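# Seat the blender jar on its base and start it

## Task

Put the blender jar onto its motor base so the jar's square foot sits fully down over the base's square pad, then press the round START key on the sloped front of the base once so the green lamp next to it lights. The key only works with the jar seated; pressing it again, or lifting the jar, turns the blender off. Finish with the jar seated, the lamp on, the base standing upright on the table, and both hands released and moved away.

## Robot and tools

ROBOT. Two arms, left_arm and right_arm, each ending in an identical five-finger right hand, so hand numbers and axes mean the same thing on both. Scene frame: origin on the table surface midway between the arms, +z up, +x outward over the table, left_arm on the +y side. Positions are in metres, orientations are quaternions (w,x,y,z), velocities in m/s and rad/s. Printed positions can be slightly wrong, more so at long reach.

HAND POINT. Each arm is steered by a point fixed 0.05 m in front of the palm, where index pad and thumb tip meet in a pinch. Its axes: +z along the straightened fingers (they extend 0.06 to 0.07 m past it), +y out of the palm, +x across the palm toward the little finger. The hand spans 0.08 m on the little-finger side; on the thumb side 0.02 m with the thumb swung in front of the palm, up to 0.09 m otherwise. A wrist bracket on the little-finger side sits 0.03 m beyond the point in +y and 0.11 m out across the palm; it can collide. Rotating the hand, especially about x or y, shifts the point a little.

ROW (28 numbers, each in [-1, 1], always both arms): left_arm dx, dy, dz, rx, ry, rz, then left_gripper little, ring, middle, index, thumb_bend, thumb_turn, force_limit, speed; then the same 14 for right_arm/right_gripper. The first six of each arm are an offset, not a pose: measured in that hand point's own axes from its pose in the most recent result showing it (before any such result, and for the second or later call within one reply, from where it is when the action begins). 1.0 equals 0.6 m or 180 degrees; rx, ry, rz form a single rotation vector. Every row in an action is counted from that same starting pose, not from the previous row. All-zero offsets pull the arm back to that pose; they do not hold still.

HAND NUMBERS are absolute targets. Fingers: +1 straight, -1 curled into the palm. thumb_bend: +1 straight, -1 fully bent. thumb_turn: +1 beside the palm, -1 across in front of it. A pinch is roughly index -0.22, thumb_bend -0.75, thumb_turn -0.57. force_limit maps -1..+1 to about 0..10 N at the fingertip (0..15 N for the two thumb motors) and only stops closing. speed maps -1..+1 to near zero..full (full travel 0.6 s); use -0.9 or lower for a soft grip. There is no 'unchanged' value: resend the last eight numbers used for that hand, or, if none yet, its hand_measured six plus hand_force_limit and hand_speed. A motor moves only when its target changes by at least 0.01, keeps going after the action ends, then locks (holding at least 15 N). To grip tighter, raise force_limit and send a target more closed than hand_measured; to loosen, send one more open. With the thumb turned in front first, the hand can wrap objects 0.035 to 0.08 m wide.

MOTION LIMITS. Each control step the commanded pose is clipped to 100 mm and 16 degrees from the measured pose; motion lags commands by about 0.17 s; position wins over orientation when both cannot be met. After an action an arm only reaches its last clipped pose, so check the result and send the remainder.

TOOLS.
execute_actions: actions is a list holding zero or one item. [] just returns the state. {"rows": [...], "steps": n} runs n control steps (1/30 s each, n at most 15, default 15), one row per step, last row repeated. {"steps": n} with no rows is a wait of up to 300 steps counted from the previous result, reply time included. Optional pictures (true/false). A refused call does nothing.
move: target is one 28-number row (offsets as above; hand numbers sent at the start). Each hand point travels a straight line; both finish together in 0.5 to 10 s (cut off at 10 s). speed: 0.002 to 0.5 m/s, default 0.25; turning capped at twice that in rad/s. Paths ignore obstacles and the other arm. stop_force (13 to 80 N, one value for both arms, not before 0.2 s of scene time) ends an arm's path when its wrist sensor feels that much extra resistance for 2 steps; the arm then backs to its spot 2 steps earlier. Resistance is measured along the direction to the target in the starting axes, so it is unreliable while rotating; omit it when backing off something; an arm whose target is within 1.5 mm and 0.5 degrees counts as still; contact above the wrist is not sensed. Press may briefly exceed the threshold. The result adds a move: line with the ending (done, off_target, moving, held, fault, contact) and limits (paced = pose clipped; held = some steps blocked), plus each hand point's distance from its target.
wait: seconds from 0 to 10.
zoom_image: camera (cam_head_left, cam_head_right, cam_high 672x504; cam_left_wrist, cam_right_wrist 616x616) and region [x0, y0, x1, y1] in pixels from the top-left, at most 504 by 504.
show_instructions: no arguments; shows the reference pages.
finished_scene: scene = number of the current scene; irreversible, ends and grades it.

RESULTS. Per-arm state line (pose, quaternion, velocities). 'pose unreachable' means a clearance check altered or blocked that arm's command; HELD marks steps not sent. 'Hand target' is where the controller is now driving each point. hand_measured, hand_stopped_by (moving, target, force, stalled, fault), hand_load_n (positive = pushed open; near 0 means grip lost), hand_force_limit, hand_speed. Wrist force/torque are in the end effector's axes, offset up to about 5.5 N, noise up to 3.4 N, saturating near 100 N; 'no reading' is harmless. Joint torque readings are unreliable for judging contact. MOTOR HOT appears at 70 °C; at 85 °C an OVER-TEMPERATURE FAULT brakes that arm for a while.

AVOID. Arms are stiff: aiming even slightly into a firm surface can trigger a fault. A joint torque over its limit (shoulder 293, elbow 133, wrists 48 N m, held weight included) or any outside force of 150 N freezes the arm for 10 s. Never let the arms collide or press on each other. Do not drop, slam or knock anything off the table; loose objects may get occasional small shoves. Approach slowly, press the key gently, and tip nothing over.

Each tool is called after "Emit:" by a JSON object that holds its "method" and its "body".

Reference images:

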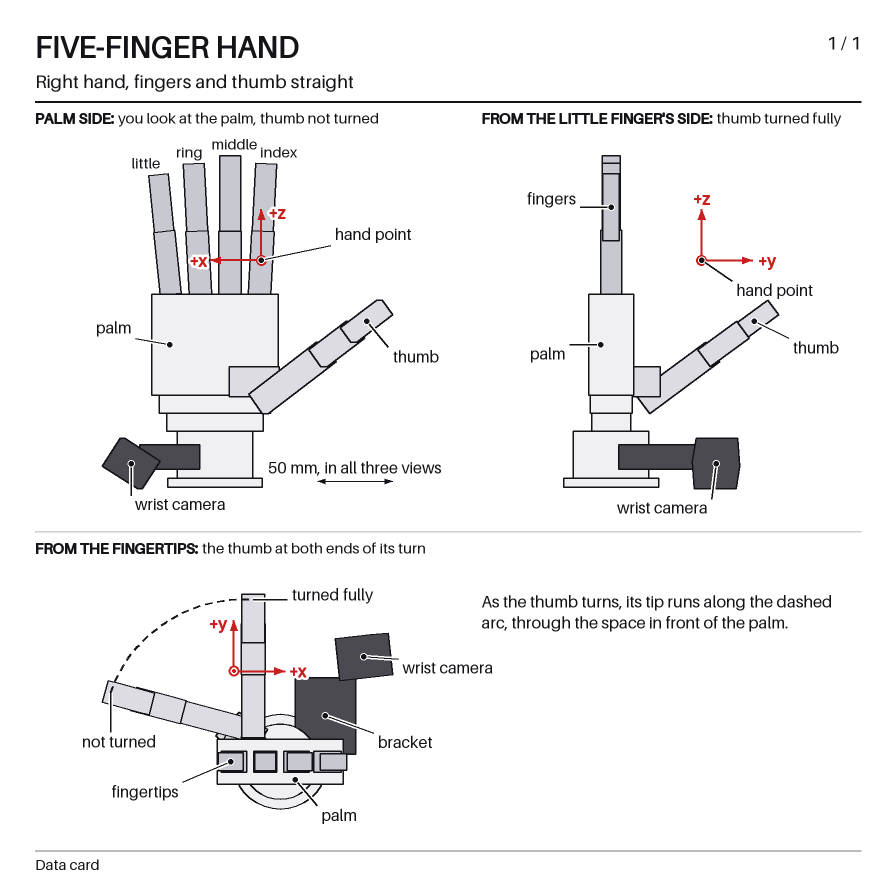

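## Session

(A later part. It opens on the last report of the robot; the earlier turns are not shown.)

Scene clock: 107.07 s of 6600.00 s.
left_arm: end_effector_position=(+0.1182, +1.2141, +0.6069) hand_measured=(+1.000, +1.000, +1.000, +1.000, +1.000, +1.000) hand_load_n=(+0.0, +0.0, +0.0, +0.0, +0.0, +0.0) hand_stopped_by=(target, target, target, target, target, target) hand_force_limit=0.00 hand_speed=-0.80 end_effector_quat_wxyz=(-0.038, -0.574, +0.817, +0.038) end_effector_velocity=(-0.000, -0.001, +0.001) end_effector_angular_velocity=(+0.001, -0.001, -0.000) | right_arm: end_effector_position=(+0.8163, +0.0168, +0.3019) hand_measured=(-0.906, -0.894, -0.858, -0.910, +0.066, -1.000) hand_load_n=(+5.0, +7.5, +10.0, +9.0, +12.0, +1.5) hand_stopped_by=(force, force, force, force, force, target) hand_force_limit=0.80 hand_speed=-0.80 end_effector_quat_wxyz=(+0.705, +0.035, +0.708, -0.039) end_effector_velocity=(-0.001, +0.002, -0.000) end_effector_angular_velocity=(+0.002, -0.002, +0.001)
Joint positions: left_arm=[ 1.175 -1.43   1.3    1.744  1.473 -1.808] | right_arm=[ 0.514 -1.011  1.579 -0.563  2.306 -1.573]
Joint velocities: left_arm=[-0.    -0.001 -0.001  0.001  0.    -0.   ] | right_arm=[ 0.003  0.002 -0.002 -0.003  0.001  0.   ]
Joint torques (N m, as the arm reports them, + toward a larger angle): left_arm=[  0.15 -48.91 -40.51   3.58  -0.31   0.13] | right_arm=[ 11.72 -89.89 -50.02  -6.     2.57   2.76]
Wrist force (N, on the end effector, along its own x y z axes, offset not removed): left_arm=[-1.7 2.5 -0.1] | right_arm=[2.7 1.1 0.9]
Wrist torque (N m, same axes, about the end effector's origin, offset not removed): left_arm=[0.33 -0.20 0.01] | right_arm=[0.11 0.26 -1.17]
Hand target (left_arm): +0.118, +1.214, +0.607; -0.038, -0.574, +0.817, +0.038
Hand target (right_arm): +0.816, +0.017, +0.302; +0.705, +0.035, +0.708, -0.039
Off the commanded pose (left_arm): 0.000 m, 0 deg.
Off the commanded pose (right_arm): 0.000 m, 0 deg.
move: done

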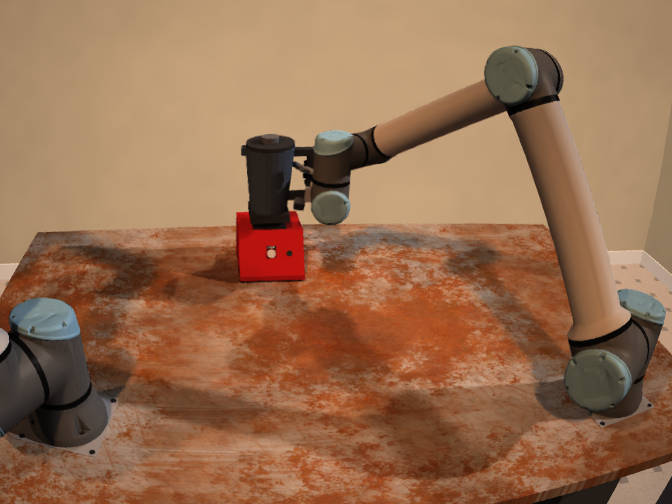

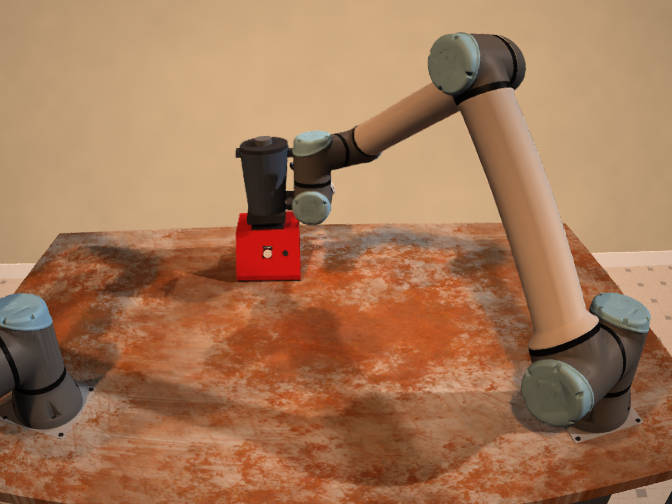

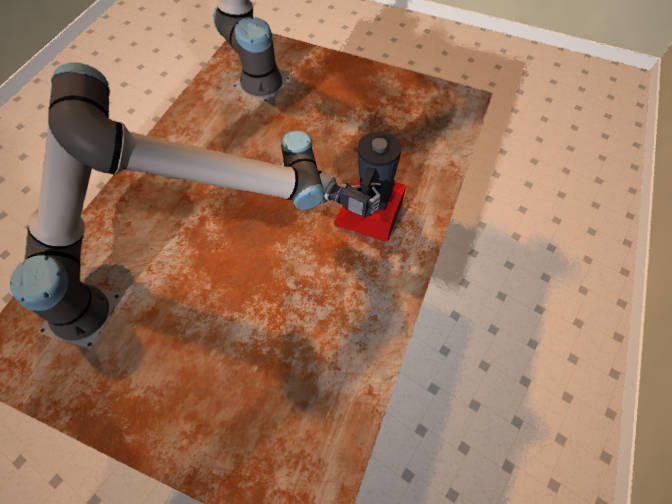

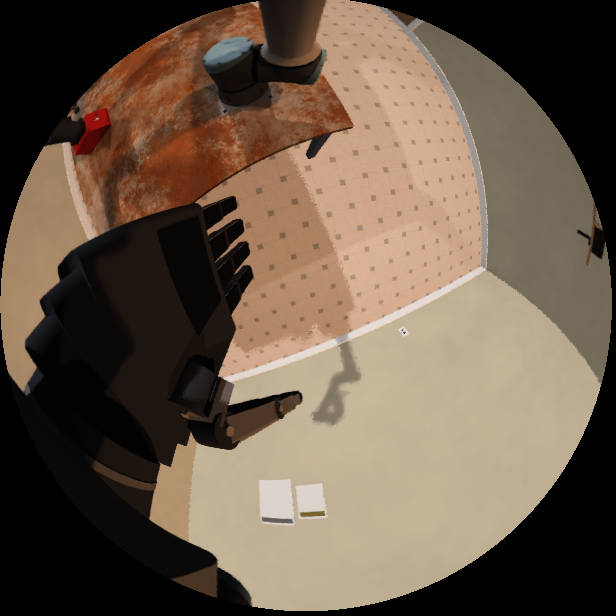

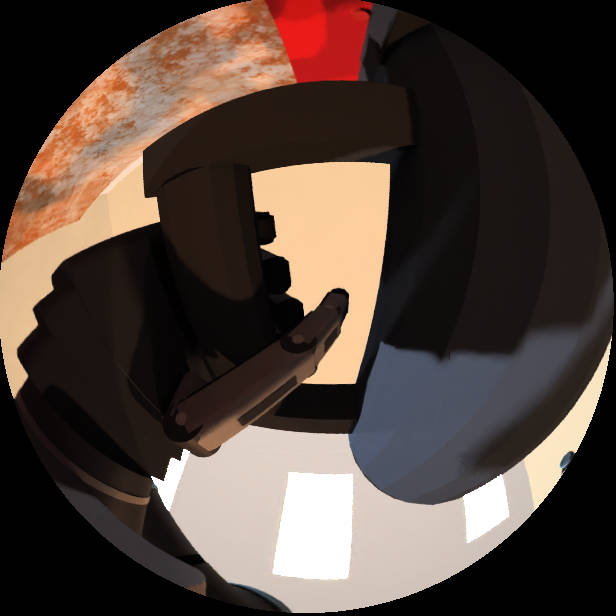

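Emit:
{"method": "zoom_image", "body": {"camera": "cam_high", "region": [370, 175, 410, 215]}}

Emit:
{"method": "zoom_image", "body": {"camera": "cam_right_wrist", "region": [250, 0, 450, 100]}}

Emit:
{"method": "zoom_image", "body": {"camera": "cam_left_wrist", "region": [40, 90, 120, 170]}}

Region (370, 175, 410, 215) of cam_high's 672x504 image, scaled by 12.600, with more detail than that image has.

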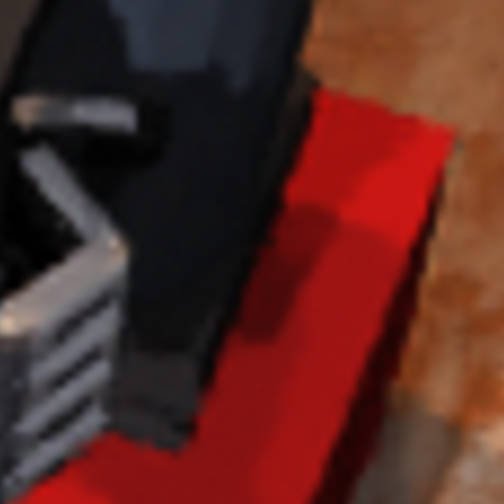

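Region (250, 0, 450, 100) of cam_right_wrist's 616x616 image, scaled by 2.520, with more detail than that image has.

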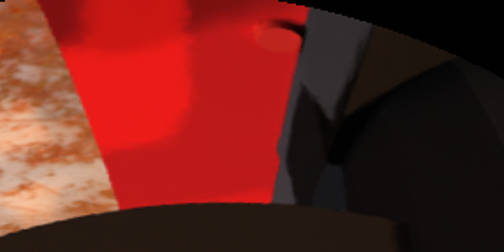

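Region (40, 90, 120, 170) of cam_left_wrist's 616x616 image, scaled by 6.300, with more detail than that image has.

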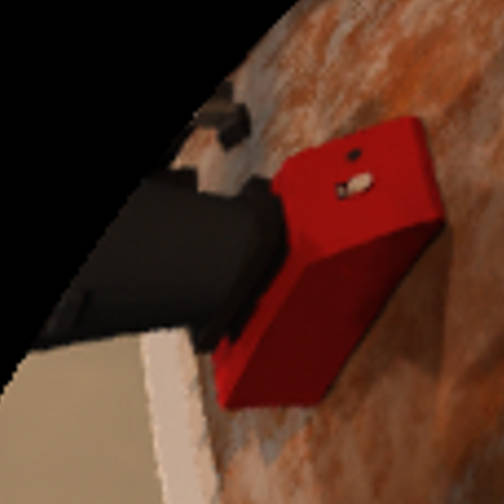

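Emit:
{"method": "move", "body": {"target": [0,0,0,0,0,0,1,1,1,1,1,1,0,-0.8, 0.017,-0.0015,0.007,0.008,0,0,-0.98,-0.98,-0.98,-0.98,-1,-1,0.8,-0.8], "speed": 0.02}}

Emit:
{"method": "zoom_image", "body": {"camera": "cam_high", "region": [370, 175, 410, 215]}}

Emit:
{"method": "zoom_image", "body": {"camera": "cam_head_left", "region": [230, 185, 310, 245]}}

Emit:
{"method": "zoom_image", "body": {"camera": "cam_head_right", "region": [230, 185, 310, 245]}}

Scene clock: 118.60 s of 6600.00 s.
left_arm: end_effector_position=(+0.1182, +1.2141, +0.6069) hand_measured=(+1.000, +1.000, +1.000, +1.000, +1.000, +1.000) hand_load_n=(+0.0, +0.0, +0.0, +0.0, +0.0, +0.0) hand_stopped_by=(target, target, target, target, target, target) hand_force_limit=0.00 hand_speed=-0.80 end_effector_quat_wxyz=(-0.038, -0.574, +0.817, +0.038) end_effector_velocity=(-0.000, +0.000, -0.000) end_effector_angular_velocity=(+0.001, +0.002, -0.000) | right_arm: end_effector_position=(+0.8202, +0.0154, +0.2920) hand_measured=(-0.906, -0.894, -0.858, -0.910, +0.066, -1.000) hand_load_n=(+5.0, +7.5, +10.0, +9.0, +12.0, +1.5) hand_stopped_by=(force, force, force, force, force, target) hand_force_limit=0.80 hand_speed=-0.80 end_effector_quat_wxyz=(+0.704, +0.043, +0.707, -0.048) end_effector_velocity=(+0.000, -0.001, -0.005) end_effector_angular_velocity=(-0.001, +0.003, -0.006)
Joint positions: left_arm=[ 1.175 -1.43   1.3    1.744  1.473 -1.808] | right_arm=[ 0.517 -0.993  1.57  -0.571  2.333 -1.573]
Joint velocities: left_arm=[-0.    -0.     0.001 -0.001 -0.002 -0.   ] | right_arm=[ 0.001  0.005 -0.001 -0.001  0.007  0.001]
Joint torques (N m, as the arm reports them, + toward a larger angle): left_arm=[  1.42 -50.62 -39.71   4.13   0.07   0.28] | right_arm=[  8.23 -91.69 -49.96  -6.37   3.04  -1.48]
Wrist force (N, on the end effector, along its own x y z axes, offset not removed): left_arm=[-0.6 4.3 -2.3] | right_arm=[8.5 5.1 5.1]
Wrist torque (N m, same axes, about the end effector's origin, offset not removed): left_arm=[0.75 -0.24 0.05] | right_arm=[0.58 -0.49 -0.56]
Hand target (left_arm): +0.118, +1.214, +0.607; -0.038, -0.574, +0.817, +0.038
Hand target (right_arm): +0.820, +0.015, +0.292; +0.704, +0.044, +0.707, -0.048
Off the commanded pose (left_arm): 0.000 m, 0 deg.
Off the commanded pose (right_arm): 0.000 m, 0 deg.
After step 90, 7.60 s passed at rest.
move: done

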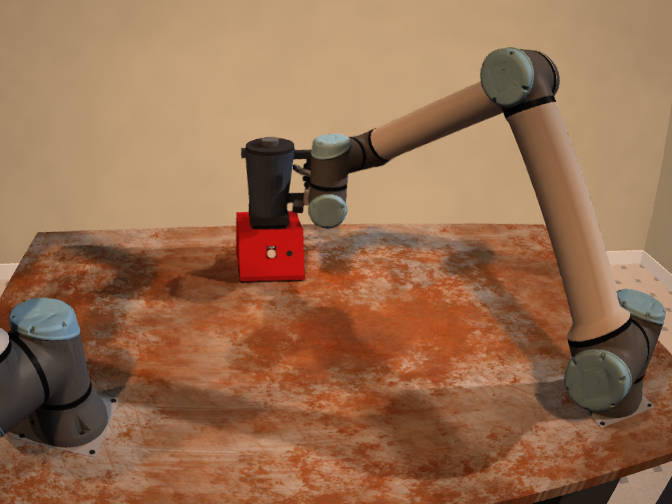

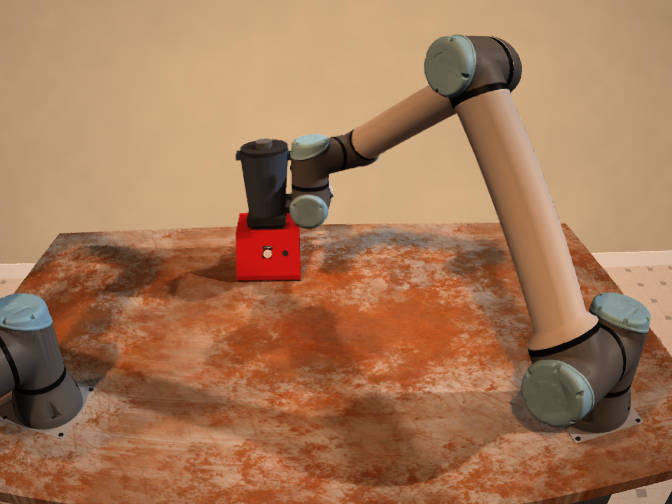

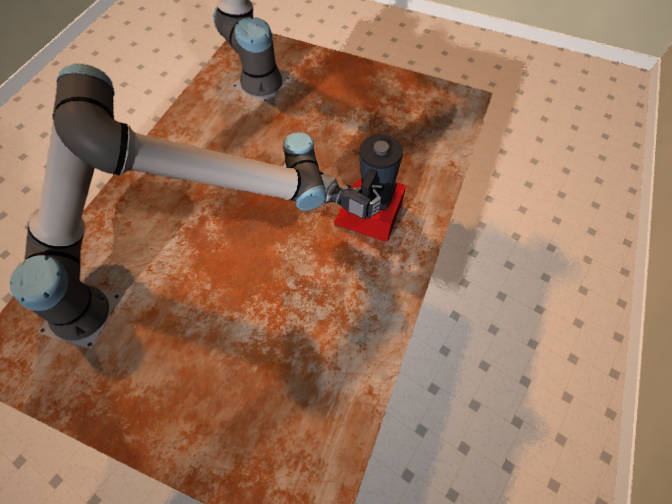

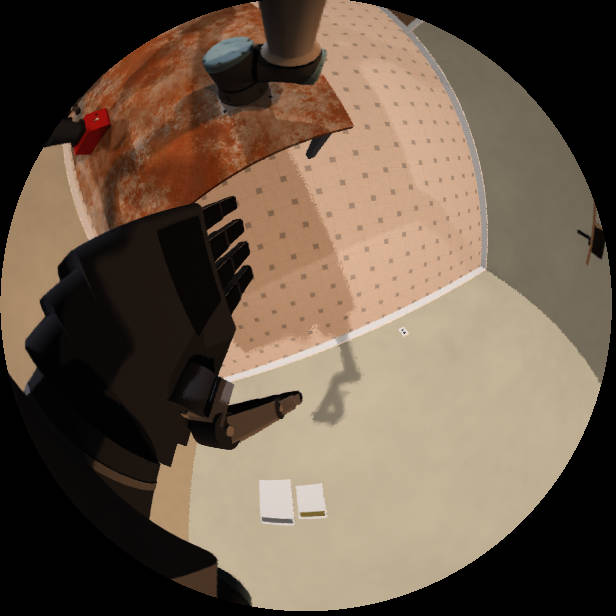

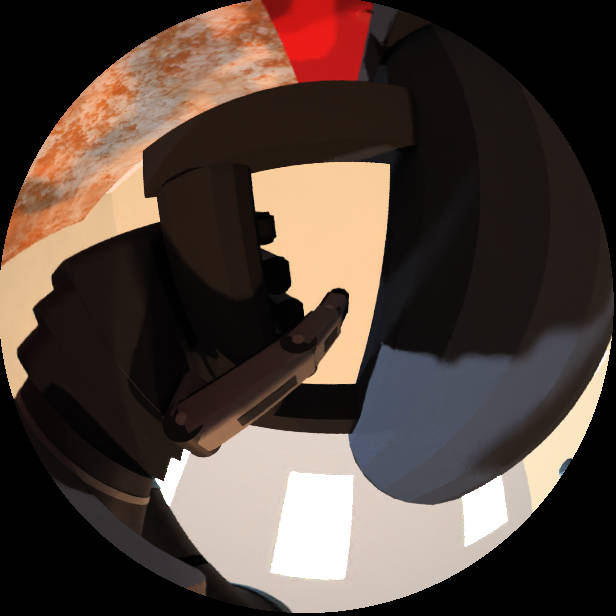

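Region (370, 175, 410, 215) of cam_high's 672x504 image, scaled by 12.600, with more detail than that image has.

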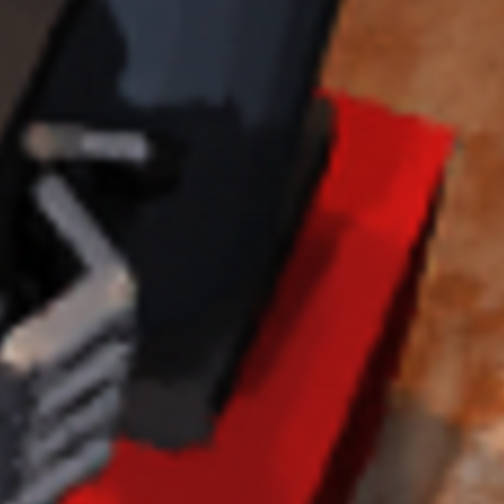

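Region (230, 185, 310, 245) of cam_head_left's 672x504 image, scaled by 6.300, with more detail than that image has; it fills the top 378 rows of this view, and the rest is white.

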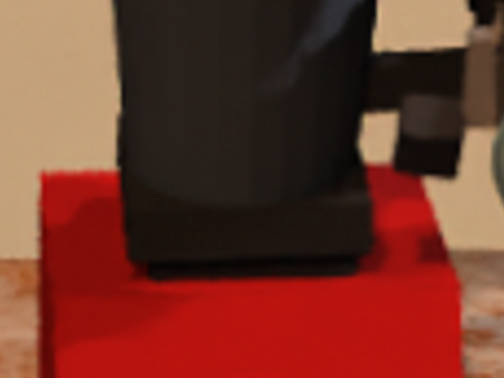

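Region (230, 185, 310, 245) of cam_head_right's 672x504 image, scaled by 6.300, with more detail than that image has; it fills the top 378 rows of this view, and the rest is white.

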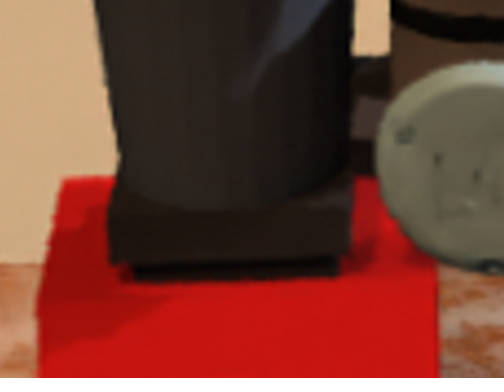

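Emit:
{"method": "move", "body": {"target": [0,0,0,0,0,0,1,1,1,1,1,1,0,-0.8, 0.003,-0.0025,0,0,0,0,-0.98,-0.98,-0.98,-0.98,-1,-1,0.8,-0.8], "speed": 0.02}}

Emit:
{"method": "move", "body": {"target": [0,0,0,0,0,0,1,1,1,1,1,1,0,-0.8, 0.033,0,0,0,0,0,-0.98,-0.98,-0.98,-0.98,-1,-1,0.8,-0.8], "speed": 0.008, "stop_force": 14}}

Emit:
{"method": "zoom_image", "body": {"camera": "cam_head_left", "region": [230, 185, 310, 245]}}

Emit:
{"method": "zoom_image", "body": {"camera": "cam_high", "region": [360, 170, 410, 220]}}

Scene clock: 122.03 s of 6600.00 s.
left_arm: end_effector_position=(+0.1182, +1.2141, +0.6069) hand_measured=(+1.000, +1.000, +1.000, +1.000, +1.000, +1.000) hand_load_n=(+0.0, +0.0, +0.0, +0.0, +0.0, +0.0) hand_stopped_by=(target, target, target, target, target, target) hand_force_limit=0.00 hand_speed=-0.80 end_effector_quat_wxyz=(-0.038, -0.574, +0.817, +0.038) end_effector_velocity=(-0.000, -0.000, -0.001) end_effector_angular_velocity=(-0.000, +0.001, +0.000) | right_arm: end_effector_position=(+0.8200, +0.0141, +0.2903) hand_measured=(-0.906, -0.894, -0.858, -0.910, +0.066, -1.000) hand_load_n=(+5.0, +7.5, +10.0, +9.0, +12.0, +1.5) hand_stopped_by=(force, force, force, force, force, target) hand_force_limit=0.80 hand_speed=-0.80 end_effector_quat_wxyz=(+0.704, +0.043, +0.707, -0.048) end_effector_velocity=(+0.000, -0.001, +0.000) end_effector_angular_velocity=(+0.001, -0.001, -0.000)
Joint positions: left_arm=[ 1.175 -1.43   1.3    1.744  1.473 -1.808] | right_arm=[ 0.516 -0.993  1.574 -0.575  2.332 -1.573]
Joint velocities: left_arm=[ 0.    -0.001  0.002 -0.001 -0.    -0.   ] | right_arm=[-0.001 -0.001  0.002 -0.002 -0.001  0.   ]
Joint torques (N m, as the arm reports them, + toward a larger angle): left_arm=[  0.14 -50.66 -41.12   3.86  -0.06   0.27] | right_arm=[ -12.47 -111.89  -35.71   -6.01   -2.32   -0.55]
Wrist force (N, on the end effector, along its own x y z axes, offset not removed): left_arm=[-3.3 -0.2 -0.7] | right_arm=[2.9 1.2 -1.3]
Wrist torque (N m, same axes, about the end effector's origin, offset not removed): left_arm=[-0.04 0.10 -0.18] | right_arm=[0.20 0.49 -1.00]
Hand target (left_arm): +0.118, +1.214, +0.607; -0.038, -0.574, +0.817, +0.038
Hand target (right_arm): +0.820, +0.014, +0.290; +0.704, +0.043, +0.707, -0.048
Off the commanded pose (left_arm): 0.000 m, 0 deg.
Off the commanded pose (right_arm): 0.000 m, 0 deg.
move: done

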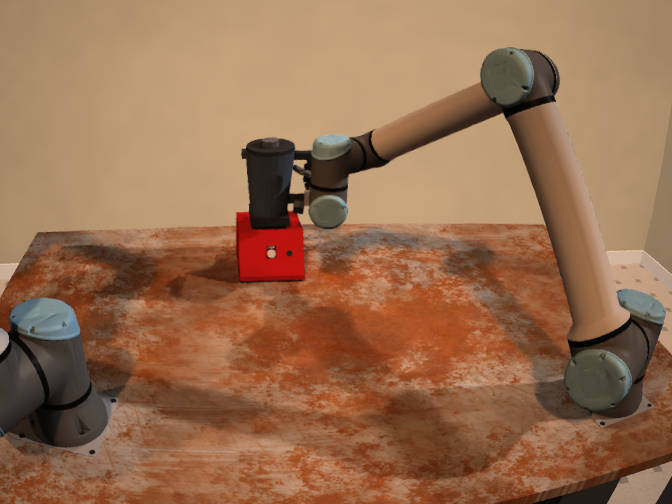

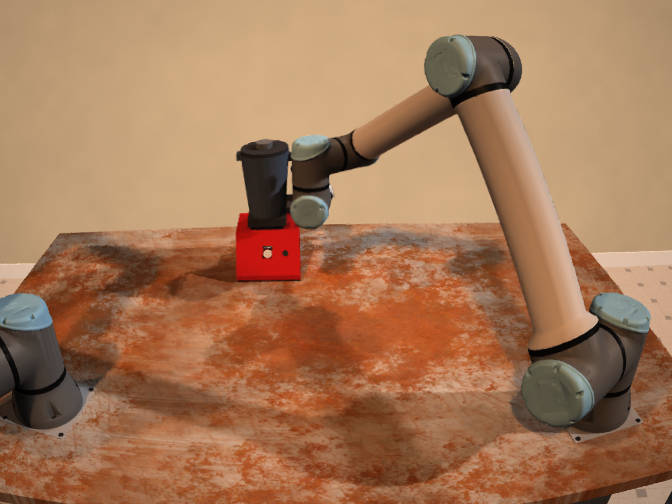

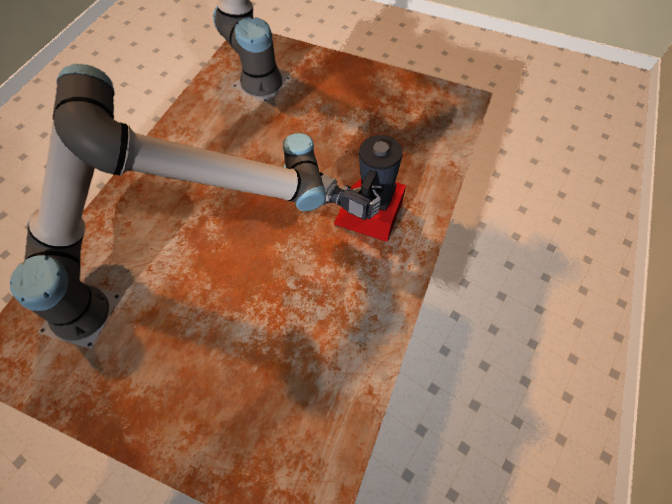

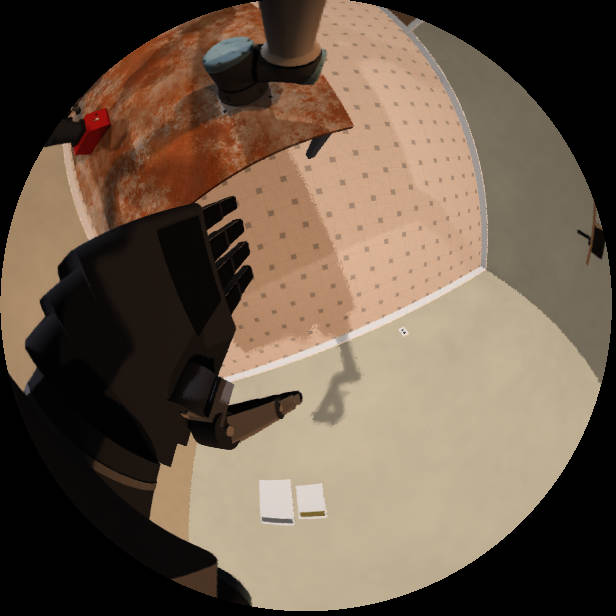

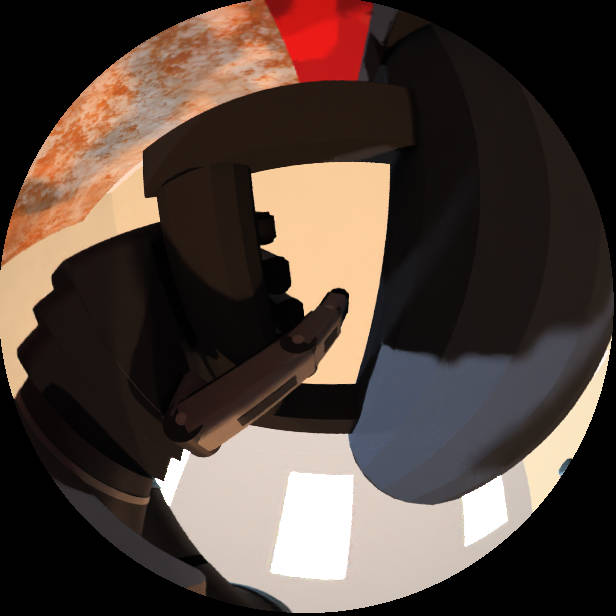

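Scene clock: 124.03 s of 6600.00 s.
left_arm: end_effector_position=(+0.1182, +1.2141, +0.6069) hand_measured=(+1.000, +1.000, +1.000, +1.000, +1.000, +1.000) hand_load_n=(+0.0, +0.0, +0.0, +0.0, +0.0, +0.0) hand_stopped_by=(target, target, target, target, target, target) hand_force_limit=0.00 hand_speed=-0.80 end_effector_quat_wxyz=(-0.038, -0.574, +0.817, +0.038) end_effector_velocity=(-0.001, -0.001, -0.001) end_effector_angular_velocity=(-0.001, +0.002, +0.000) | right_arm: end_effector_position=(+0.8200, +0.0140, +0.2775) hand_measured=(-0.906, -0.894, -0.858, -0.910, +0.066, -1.000) hand_load_n=(+2.0, +5.0, +10.5, +6.5, +11.5, +1.5) hand_stopped_by=(force, force, force, force, force, target) hand_force_limit=0.80 hand_speed=-0.80 end_effector_quat_wxyz=(+0.704, +0.044, +0.707, -0.048) end_effector_velocity=(-0.000, +0.000, +0.005) end_effector_angular_velocity=(+0.001, -0.001, +0.000)
Joint positions: left_arm=[ 1.175 -1.43   1.3    1.744  1.473 -1.808] | right_arm=[ 0.516 -0.982  1.581 -0.594  2.332 -1.573]
Joint velocities: left_arm=[ 0.    -0.001  0.003  0.    -0.001  0.   ] | right_arm=[ 0.    -0.004 -0.002  0.005  0.     0.   ]
Joint torques (N m, as the arm reports them, + toward a larger angle): left_arm=[  2.89 -47.96 -41.68   3.49  -0.55   0.03] | right_arm=[  -2.74 -100.41  -41.44    1.18    0.01    1.38]
Wrist force (N, on the end effector, along its own x y z axes, offset not removed): left_arm=[0.1 1.2 0.8] | right_arm=[-6.2 -7.6 -1.8]
Wrist torque (N m, same axes, about the end effector's origin, offset not removed): left_arm=[0.14 -0.54 0.05] | right_arm=[-0.19 0.97 -0.14]
Hand target (left_arm): +0.118, +1.214, +0.607; -0.038, -0.574, +0.817, +0.038
Hand target (right_arm): +0.820, +0.014, +0.278; +0.704, +0.044, +0.707, -0.048
Off the commanded pose (left_arm): 0.000 m, 0 deg.
Off the commanded pose (right_arm): 0.007 m, 0 deg.
move: contact (right_arm)

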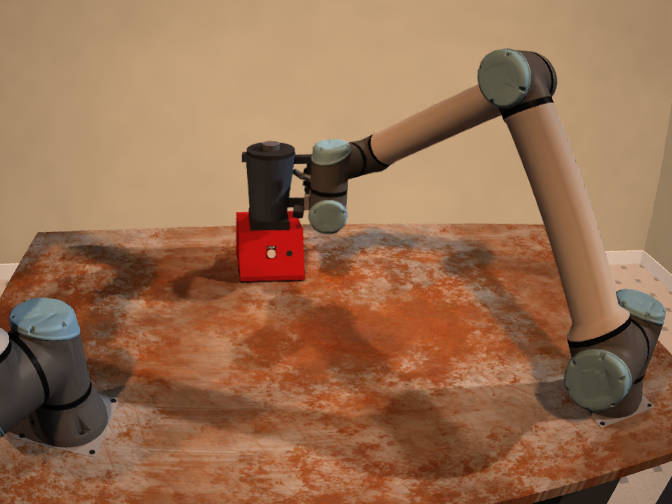

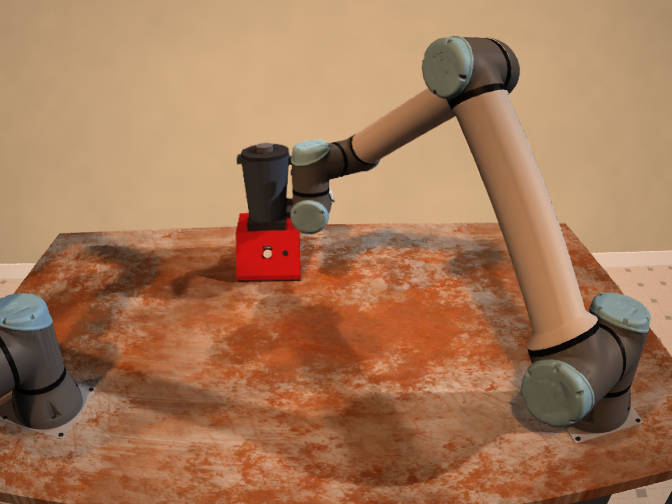

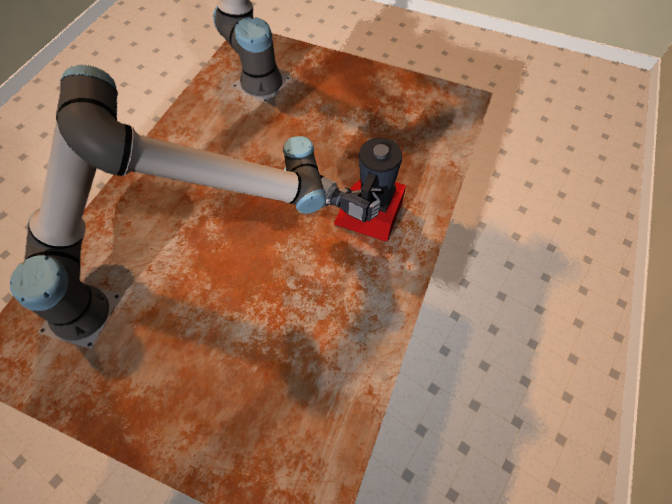

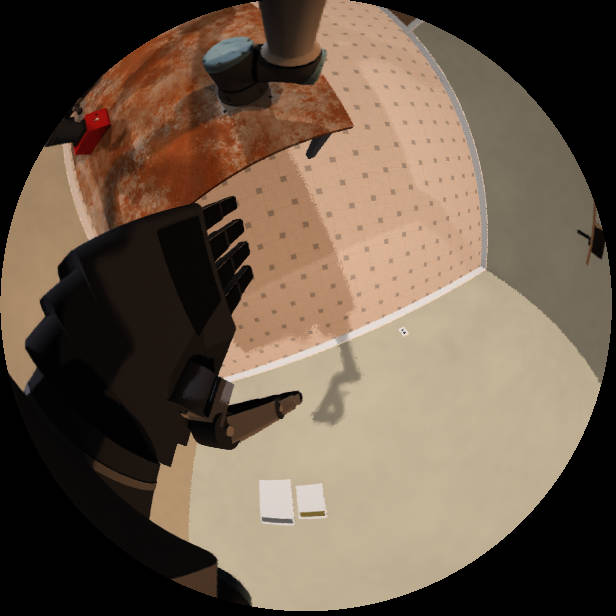

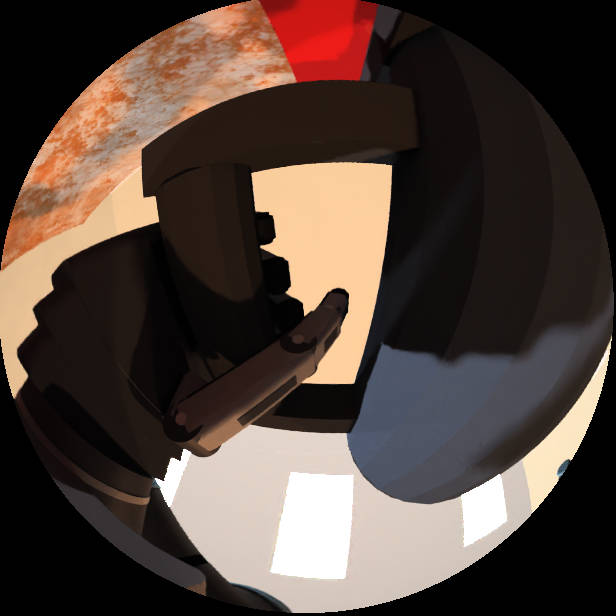

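Region (230, 185, 310, 245) of cam_head_left's 672x504 image, scaled by 6.300, with more detail than that image has; it fills the top 378 rows of this view, and the rest is white.

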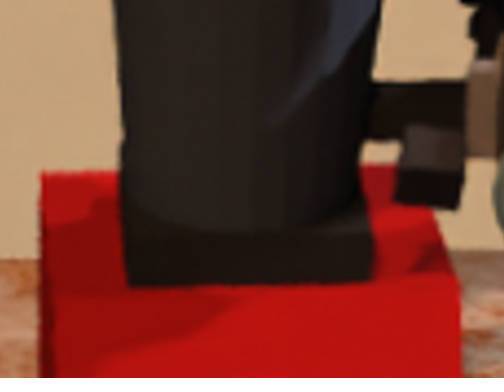

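Region (360, 170, 410, 220) of cam_high's 672x504 image, scaled by 10.080, with more detail than that image has.

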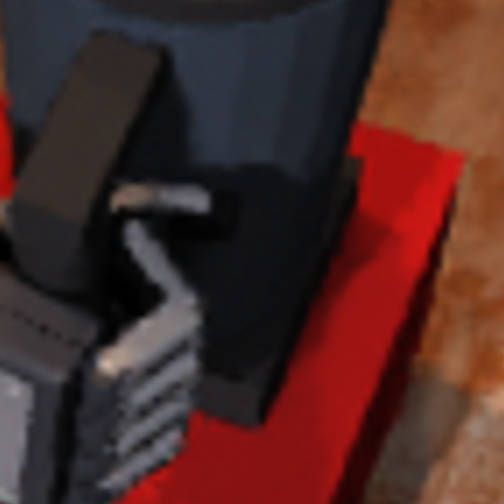

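Emit:
{"method": "move", "body": {"target": [0,0,0,0,0,0,1,1,1,1,1,1,0,-0.8, 0,0,0,0,0,0,1,1,1,1,0.25,-1,0.8,-0.2]}}

Emit:
{"method": "move", "body": {"target": [0,0,0,0,0,0,1,1,1,1,1,1,0,-0.8, 0,-0.012,-0.22,0,0,0,1,1,1,1,0.25,-1,0.8,-0.2], "speed": 0.1}}

Scene clock: 127.27 s of 6600.00 s.
left_arm: end_effector_position=(+0.1182, +1.2141, +0.6069) hand_measured=(+1.000, +1.000, +1.000, +1.000, +1.000, +1.000) hand_load_n=(+0.0, +0.0, +0.0, +0.0, +0.0, +0.0) hand_stopped_by=(target, target, target, target, target, target) hand_force_limit=0.00 hand_speed=-0.80 end_effector_quat_wxyz=(-0.038, -0.574, +0.817, +0.038) end_effector_velocity=(+0.000, +0.000, -0.000) end_effector_angular_velocity=(-0.001, +0.001, -0.000) | right_arm: end_effector_position=(+0.8200, +0.0140, +0.2775) hand_measured=(+1.000, +1.000, +1.000, +1.000, +0.250, -1.000) hand_load_n=(+0.0, +0.0, +0.0, +0.0, +0.0, +0.0) hand_stopped_by=(target, target, target, target, target, target) hand_force_limit=0.80 hand_speed=-0.20 end_effector_quat_wxyz=(+0.704, +0.044, +0.707, -0.048) end_effector_velocity=(+0.000, -0.000, +0.003) end_effector_angular_velocity=(+0.002, -0.002, -0.000)
Joint positions: left_arm=[ 1.175 -1.43   1.3    1.744  1.473 -1.808] | right_arm=[ 0.516 -0.982  1.581 -0.594  2.332 -1.573]
Joint velocities: left_arm=[-0.  0.  0.  0. -0.  0.] | right_arm=[-0.    -0.002 -0.001 -0.     0.    -0.   ]
Joint torques (N m, as the arm reports them, + toward a larger angle): left_arm=[  3.79 -47.02 -41.85   3.66  -0.38   0.34] | right_arm=[ -4.26 -80.45 -31.53  -3.87   1.54   2.47]
Wrist force (N, on the end effector, along its own x y z axes, offset not removed): left_arm=[-1.7 0.0 -0.5] | right_arm=[-9.0 -2.8 -0.6]
Wrist torque (N m, same axes, about the end effector's origin, offset not removed): left_arm=[0.13 -0.16 -0.13] | right_arm=[0.08 1.65 -0.43]
Hand target (left_arm): +0.118, +1.214, +0.607; -0.038, -0.574, +0.817, +0.038
Hand target (right_arm): +0.820, +0.014, +0.277; +0.704, +0.044, +0.707, -0.048
Off the commanded pose (left_arm): 0.000 m, 0 deg.
Off the commanded pose (right_arm): 0.000 m, 0 deg.
move: done

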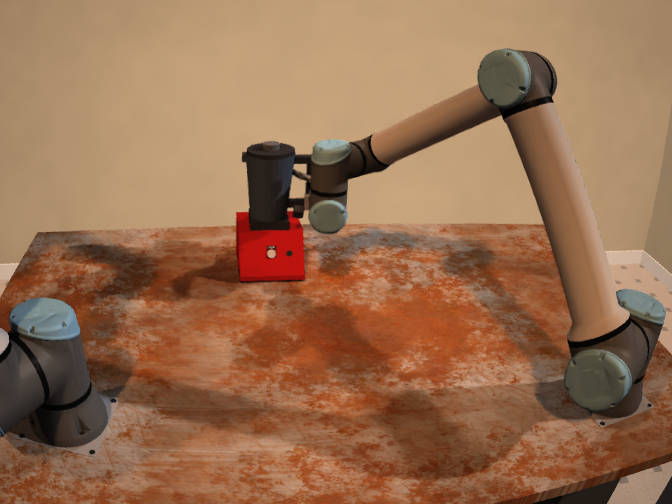

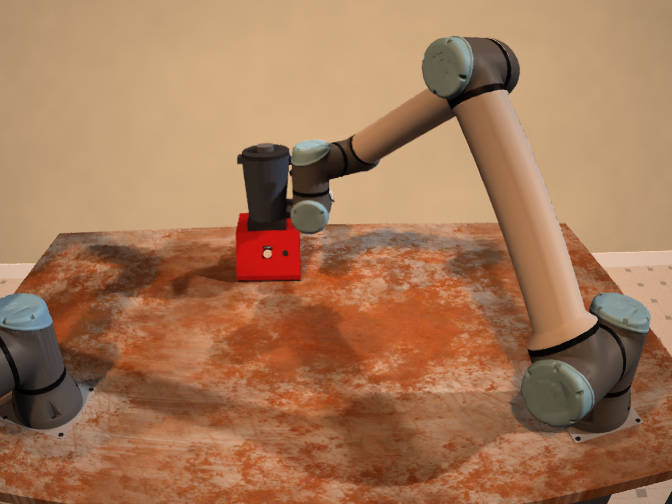

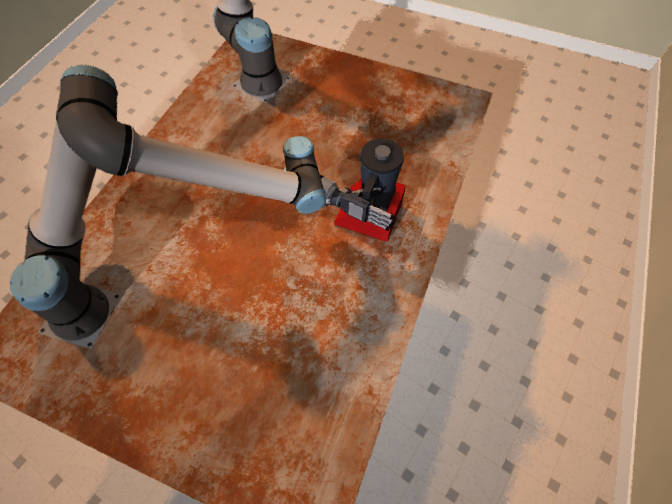

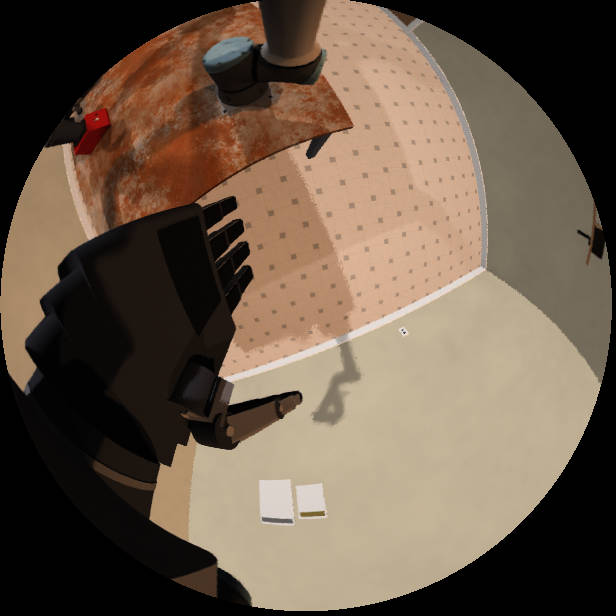

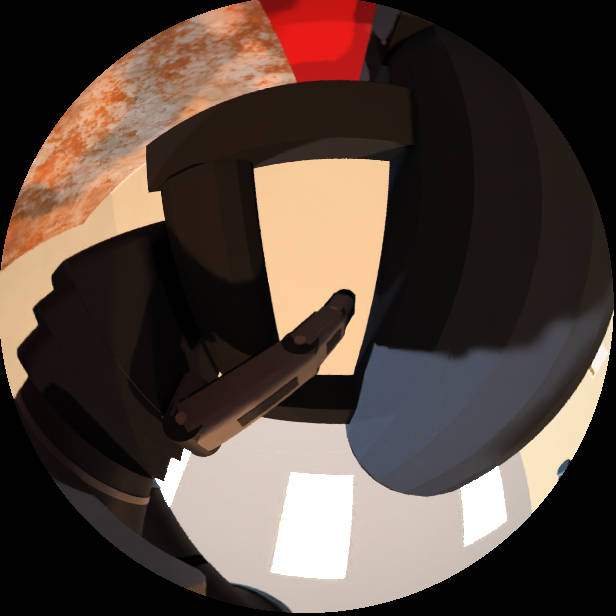

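Scene clock: 129.10 s of 6600.00 s.
left_arm: end_effector_position=(+0.1182, +1.2141, +0.6069) hand_measured=(+1.000, +1.000, +1.000, +1.000, +1.000, +1.000) hand_load_n=(+0.0, +0.0, +0.0, +0.0, +0.0, +0.0) hand_stopped_by=(target, target, target, target, target, target) hand_force_limit=0.00 hand_speed=-0.80 end_effector_quat_wxyz=(-0.038, -0.574, +0.817, +0.038) end_effector_velocity=(-0.001, -0.000, +0.000) end_effector_angular_velocity=(-0.001, +0.001, +0.000) | right_arm: end_effector_position=(+0.6885, +0.0237, +0.2778) hand_measured=(+1.000, +1.000, +1.000, +1.000, +0.250, -1.000) hand_load_n=(+0.0, +0.0, +0.0, +0.0, +0.0, +0.0) hand_stopped_by=(target, target, target, target, target, target) hand_force_limit=0.80 hand_speed=-0.20 end_effector_quat_wxyz=(+0.704, +0.043, +0.707, -0.048) end_effector_velocity=(-0.002, -0.000, +0.003) end_effector_angular_velocity=(+0.003, -0.003, -0.001)
Joint positions: left_arm=[ 1.175 -1.43   1.3    1.744  1.473 -1.808] | right_arm=[ 0.634 -1.081  1.747 -0.661  2.45  -1.573]
Joint velocities: left_arm=[ 0.001  0.     0.     0.001 -0.     0.   ] | right_arm=[ 0.002 -0.003  0.002 -0.002  0.003  0.001]
Joint torques (N m, as the arm reports them, + toward a larger angle): left_arm=[  3.25 -48.1  -39.8    3.52  -0.65  -0.13] | right_arm=[  8.51 -91.9  -28.57  -4.59   2.09  -2.51]
Wrist force (N, on the end effector, along its own x y z axes, offset not removed): left_arm=[-1.0 -0.9 0.5] | right_arm=[-1.8 5.2 1.7]
Wrist torque (N m, same axes, about the end effector's origin, offset not removed): left_arm=[-0.17 -0.28 -0.18] | right_arm=[0.83 0.40 0.35]
Hand target (left_arm): +0.118, +1.214, +0.607; -0.038, -0.574, +0.817, +0.038
Hand target (right_arm): +0.688, +0.024, +0.278; +0.704, +0.043, +0.707, -0.048
Off the commanded pose (left_arm): 0.000 m, 0 deg.
Off the commanded pose (right_arm): 0.000 m, 0 deg.
move: done

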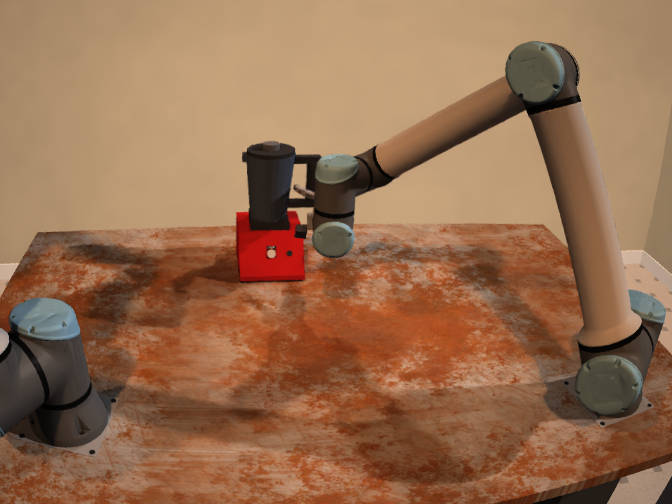

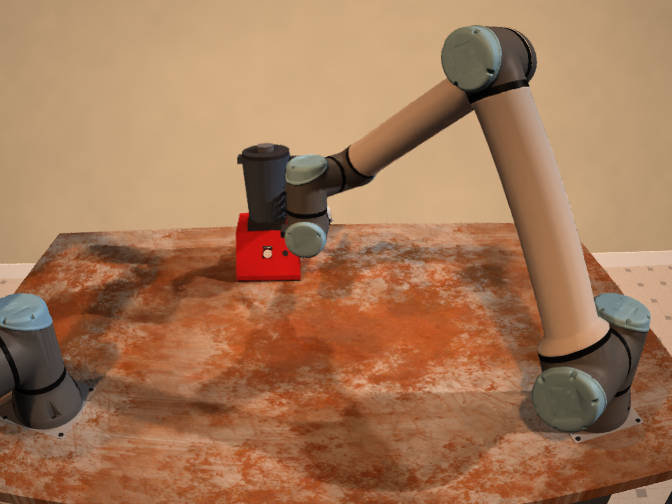

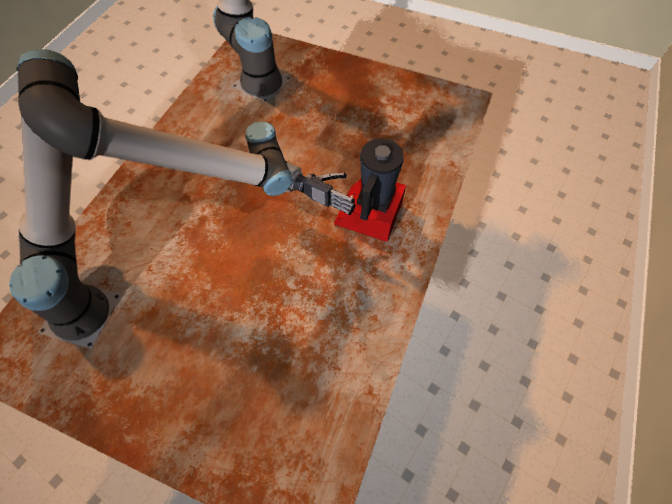

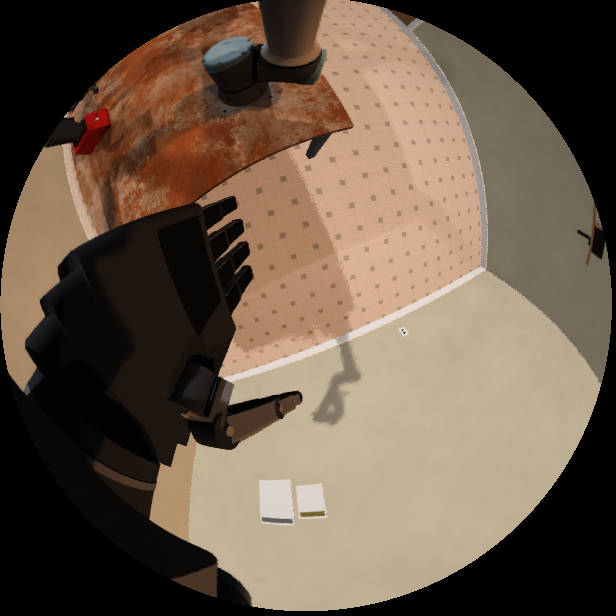

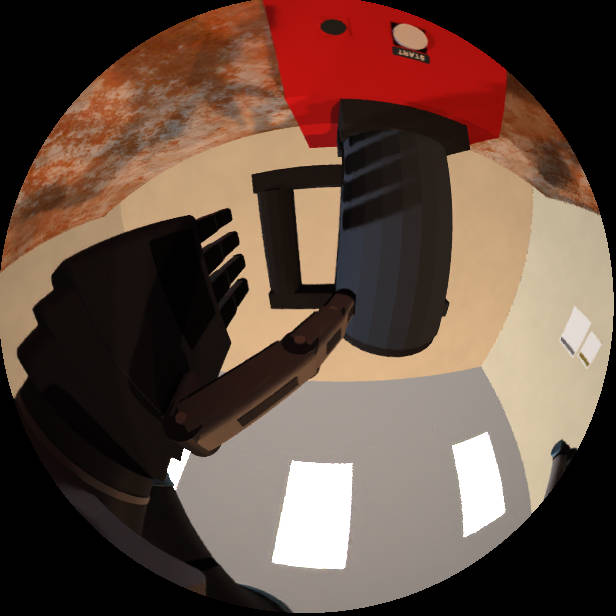

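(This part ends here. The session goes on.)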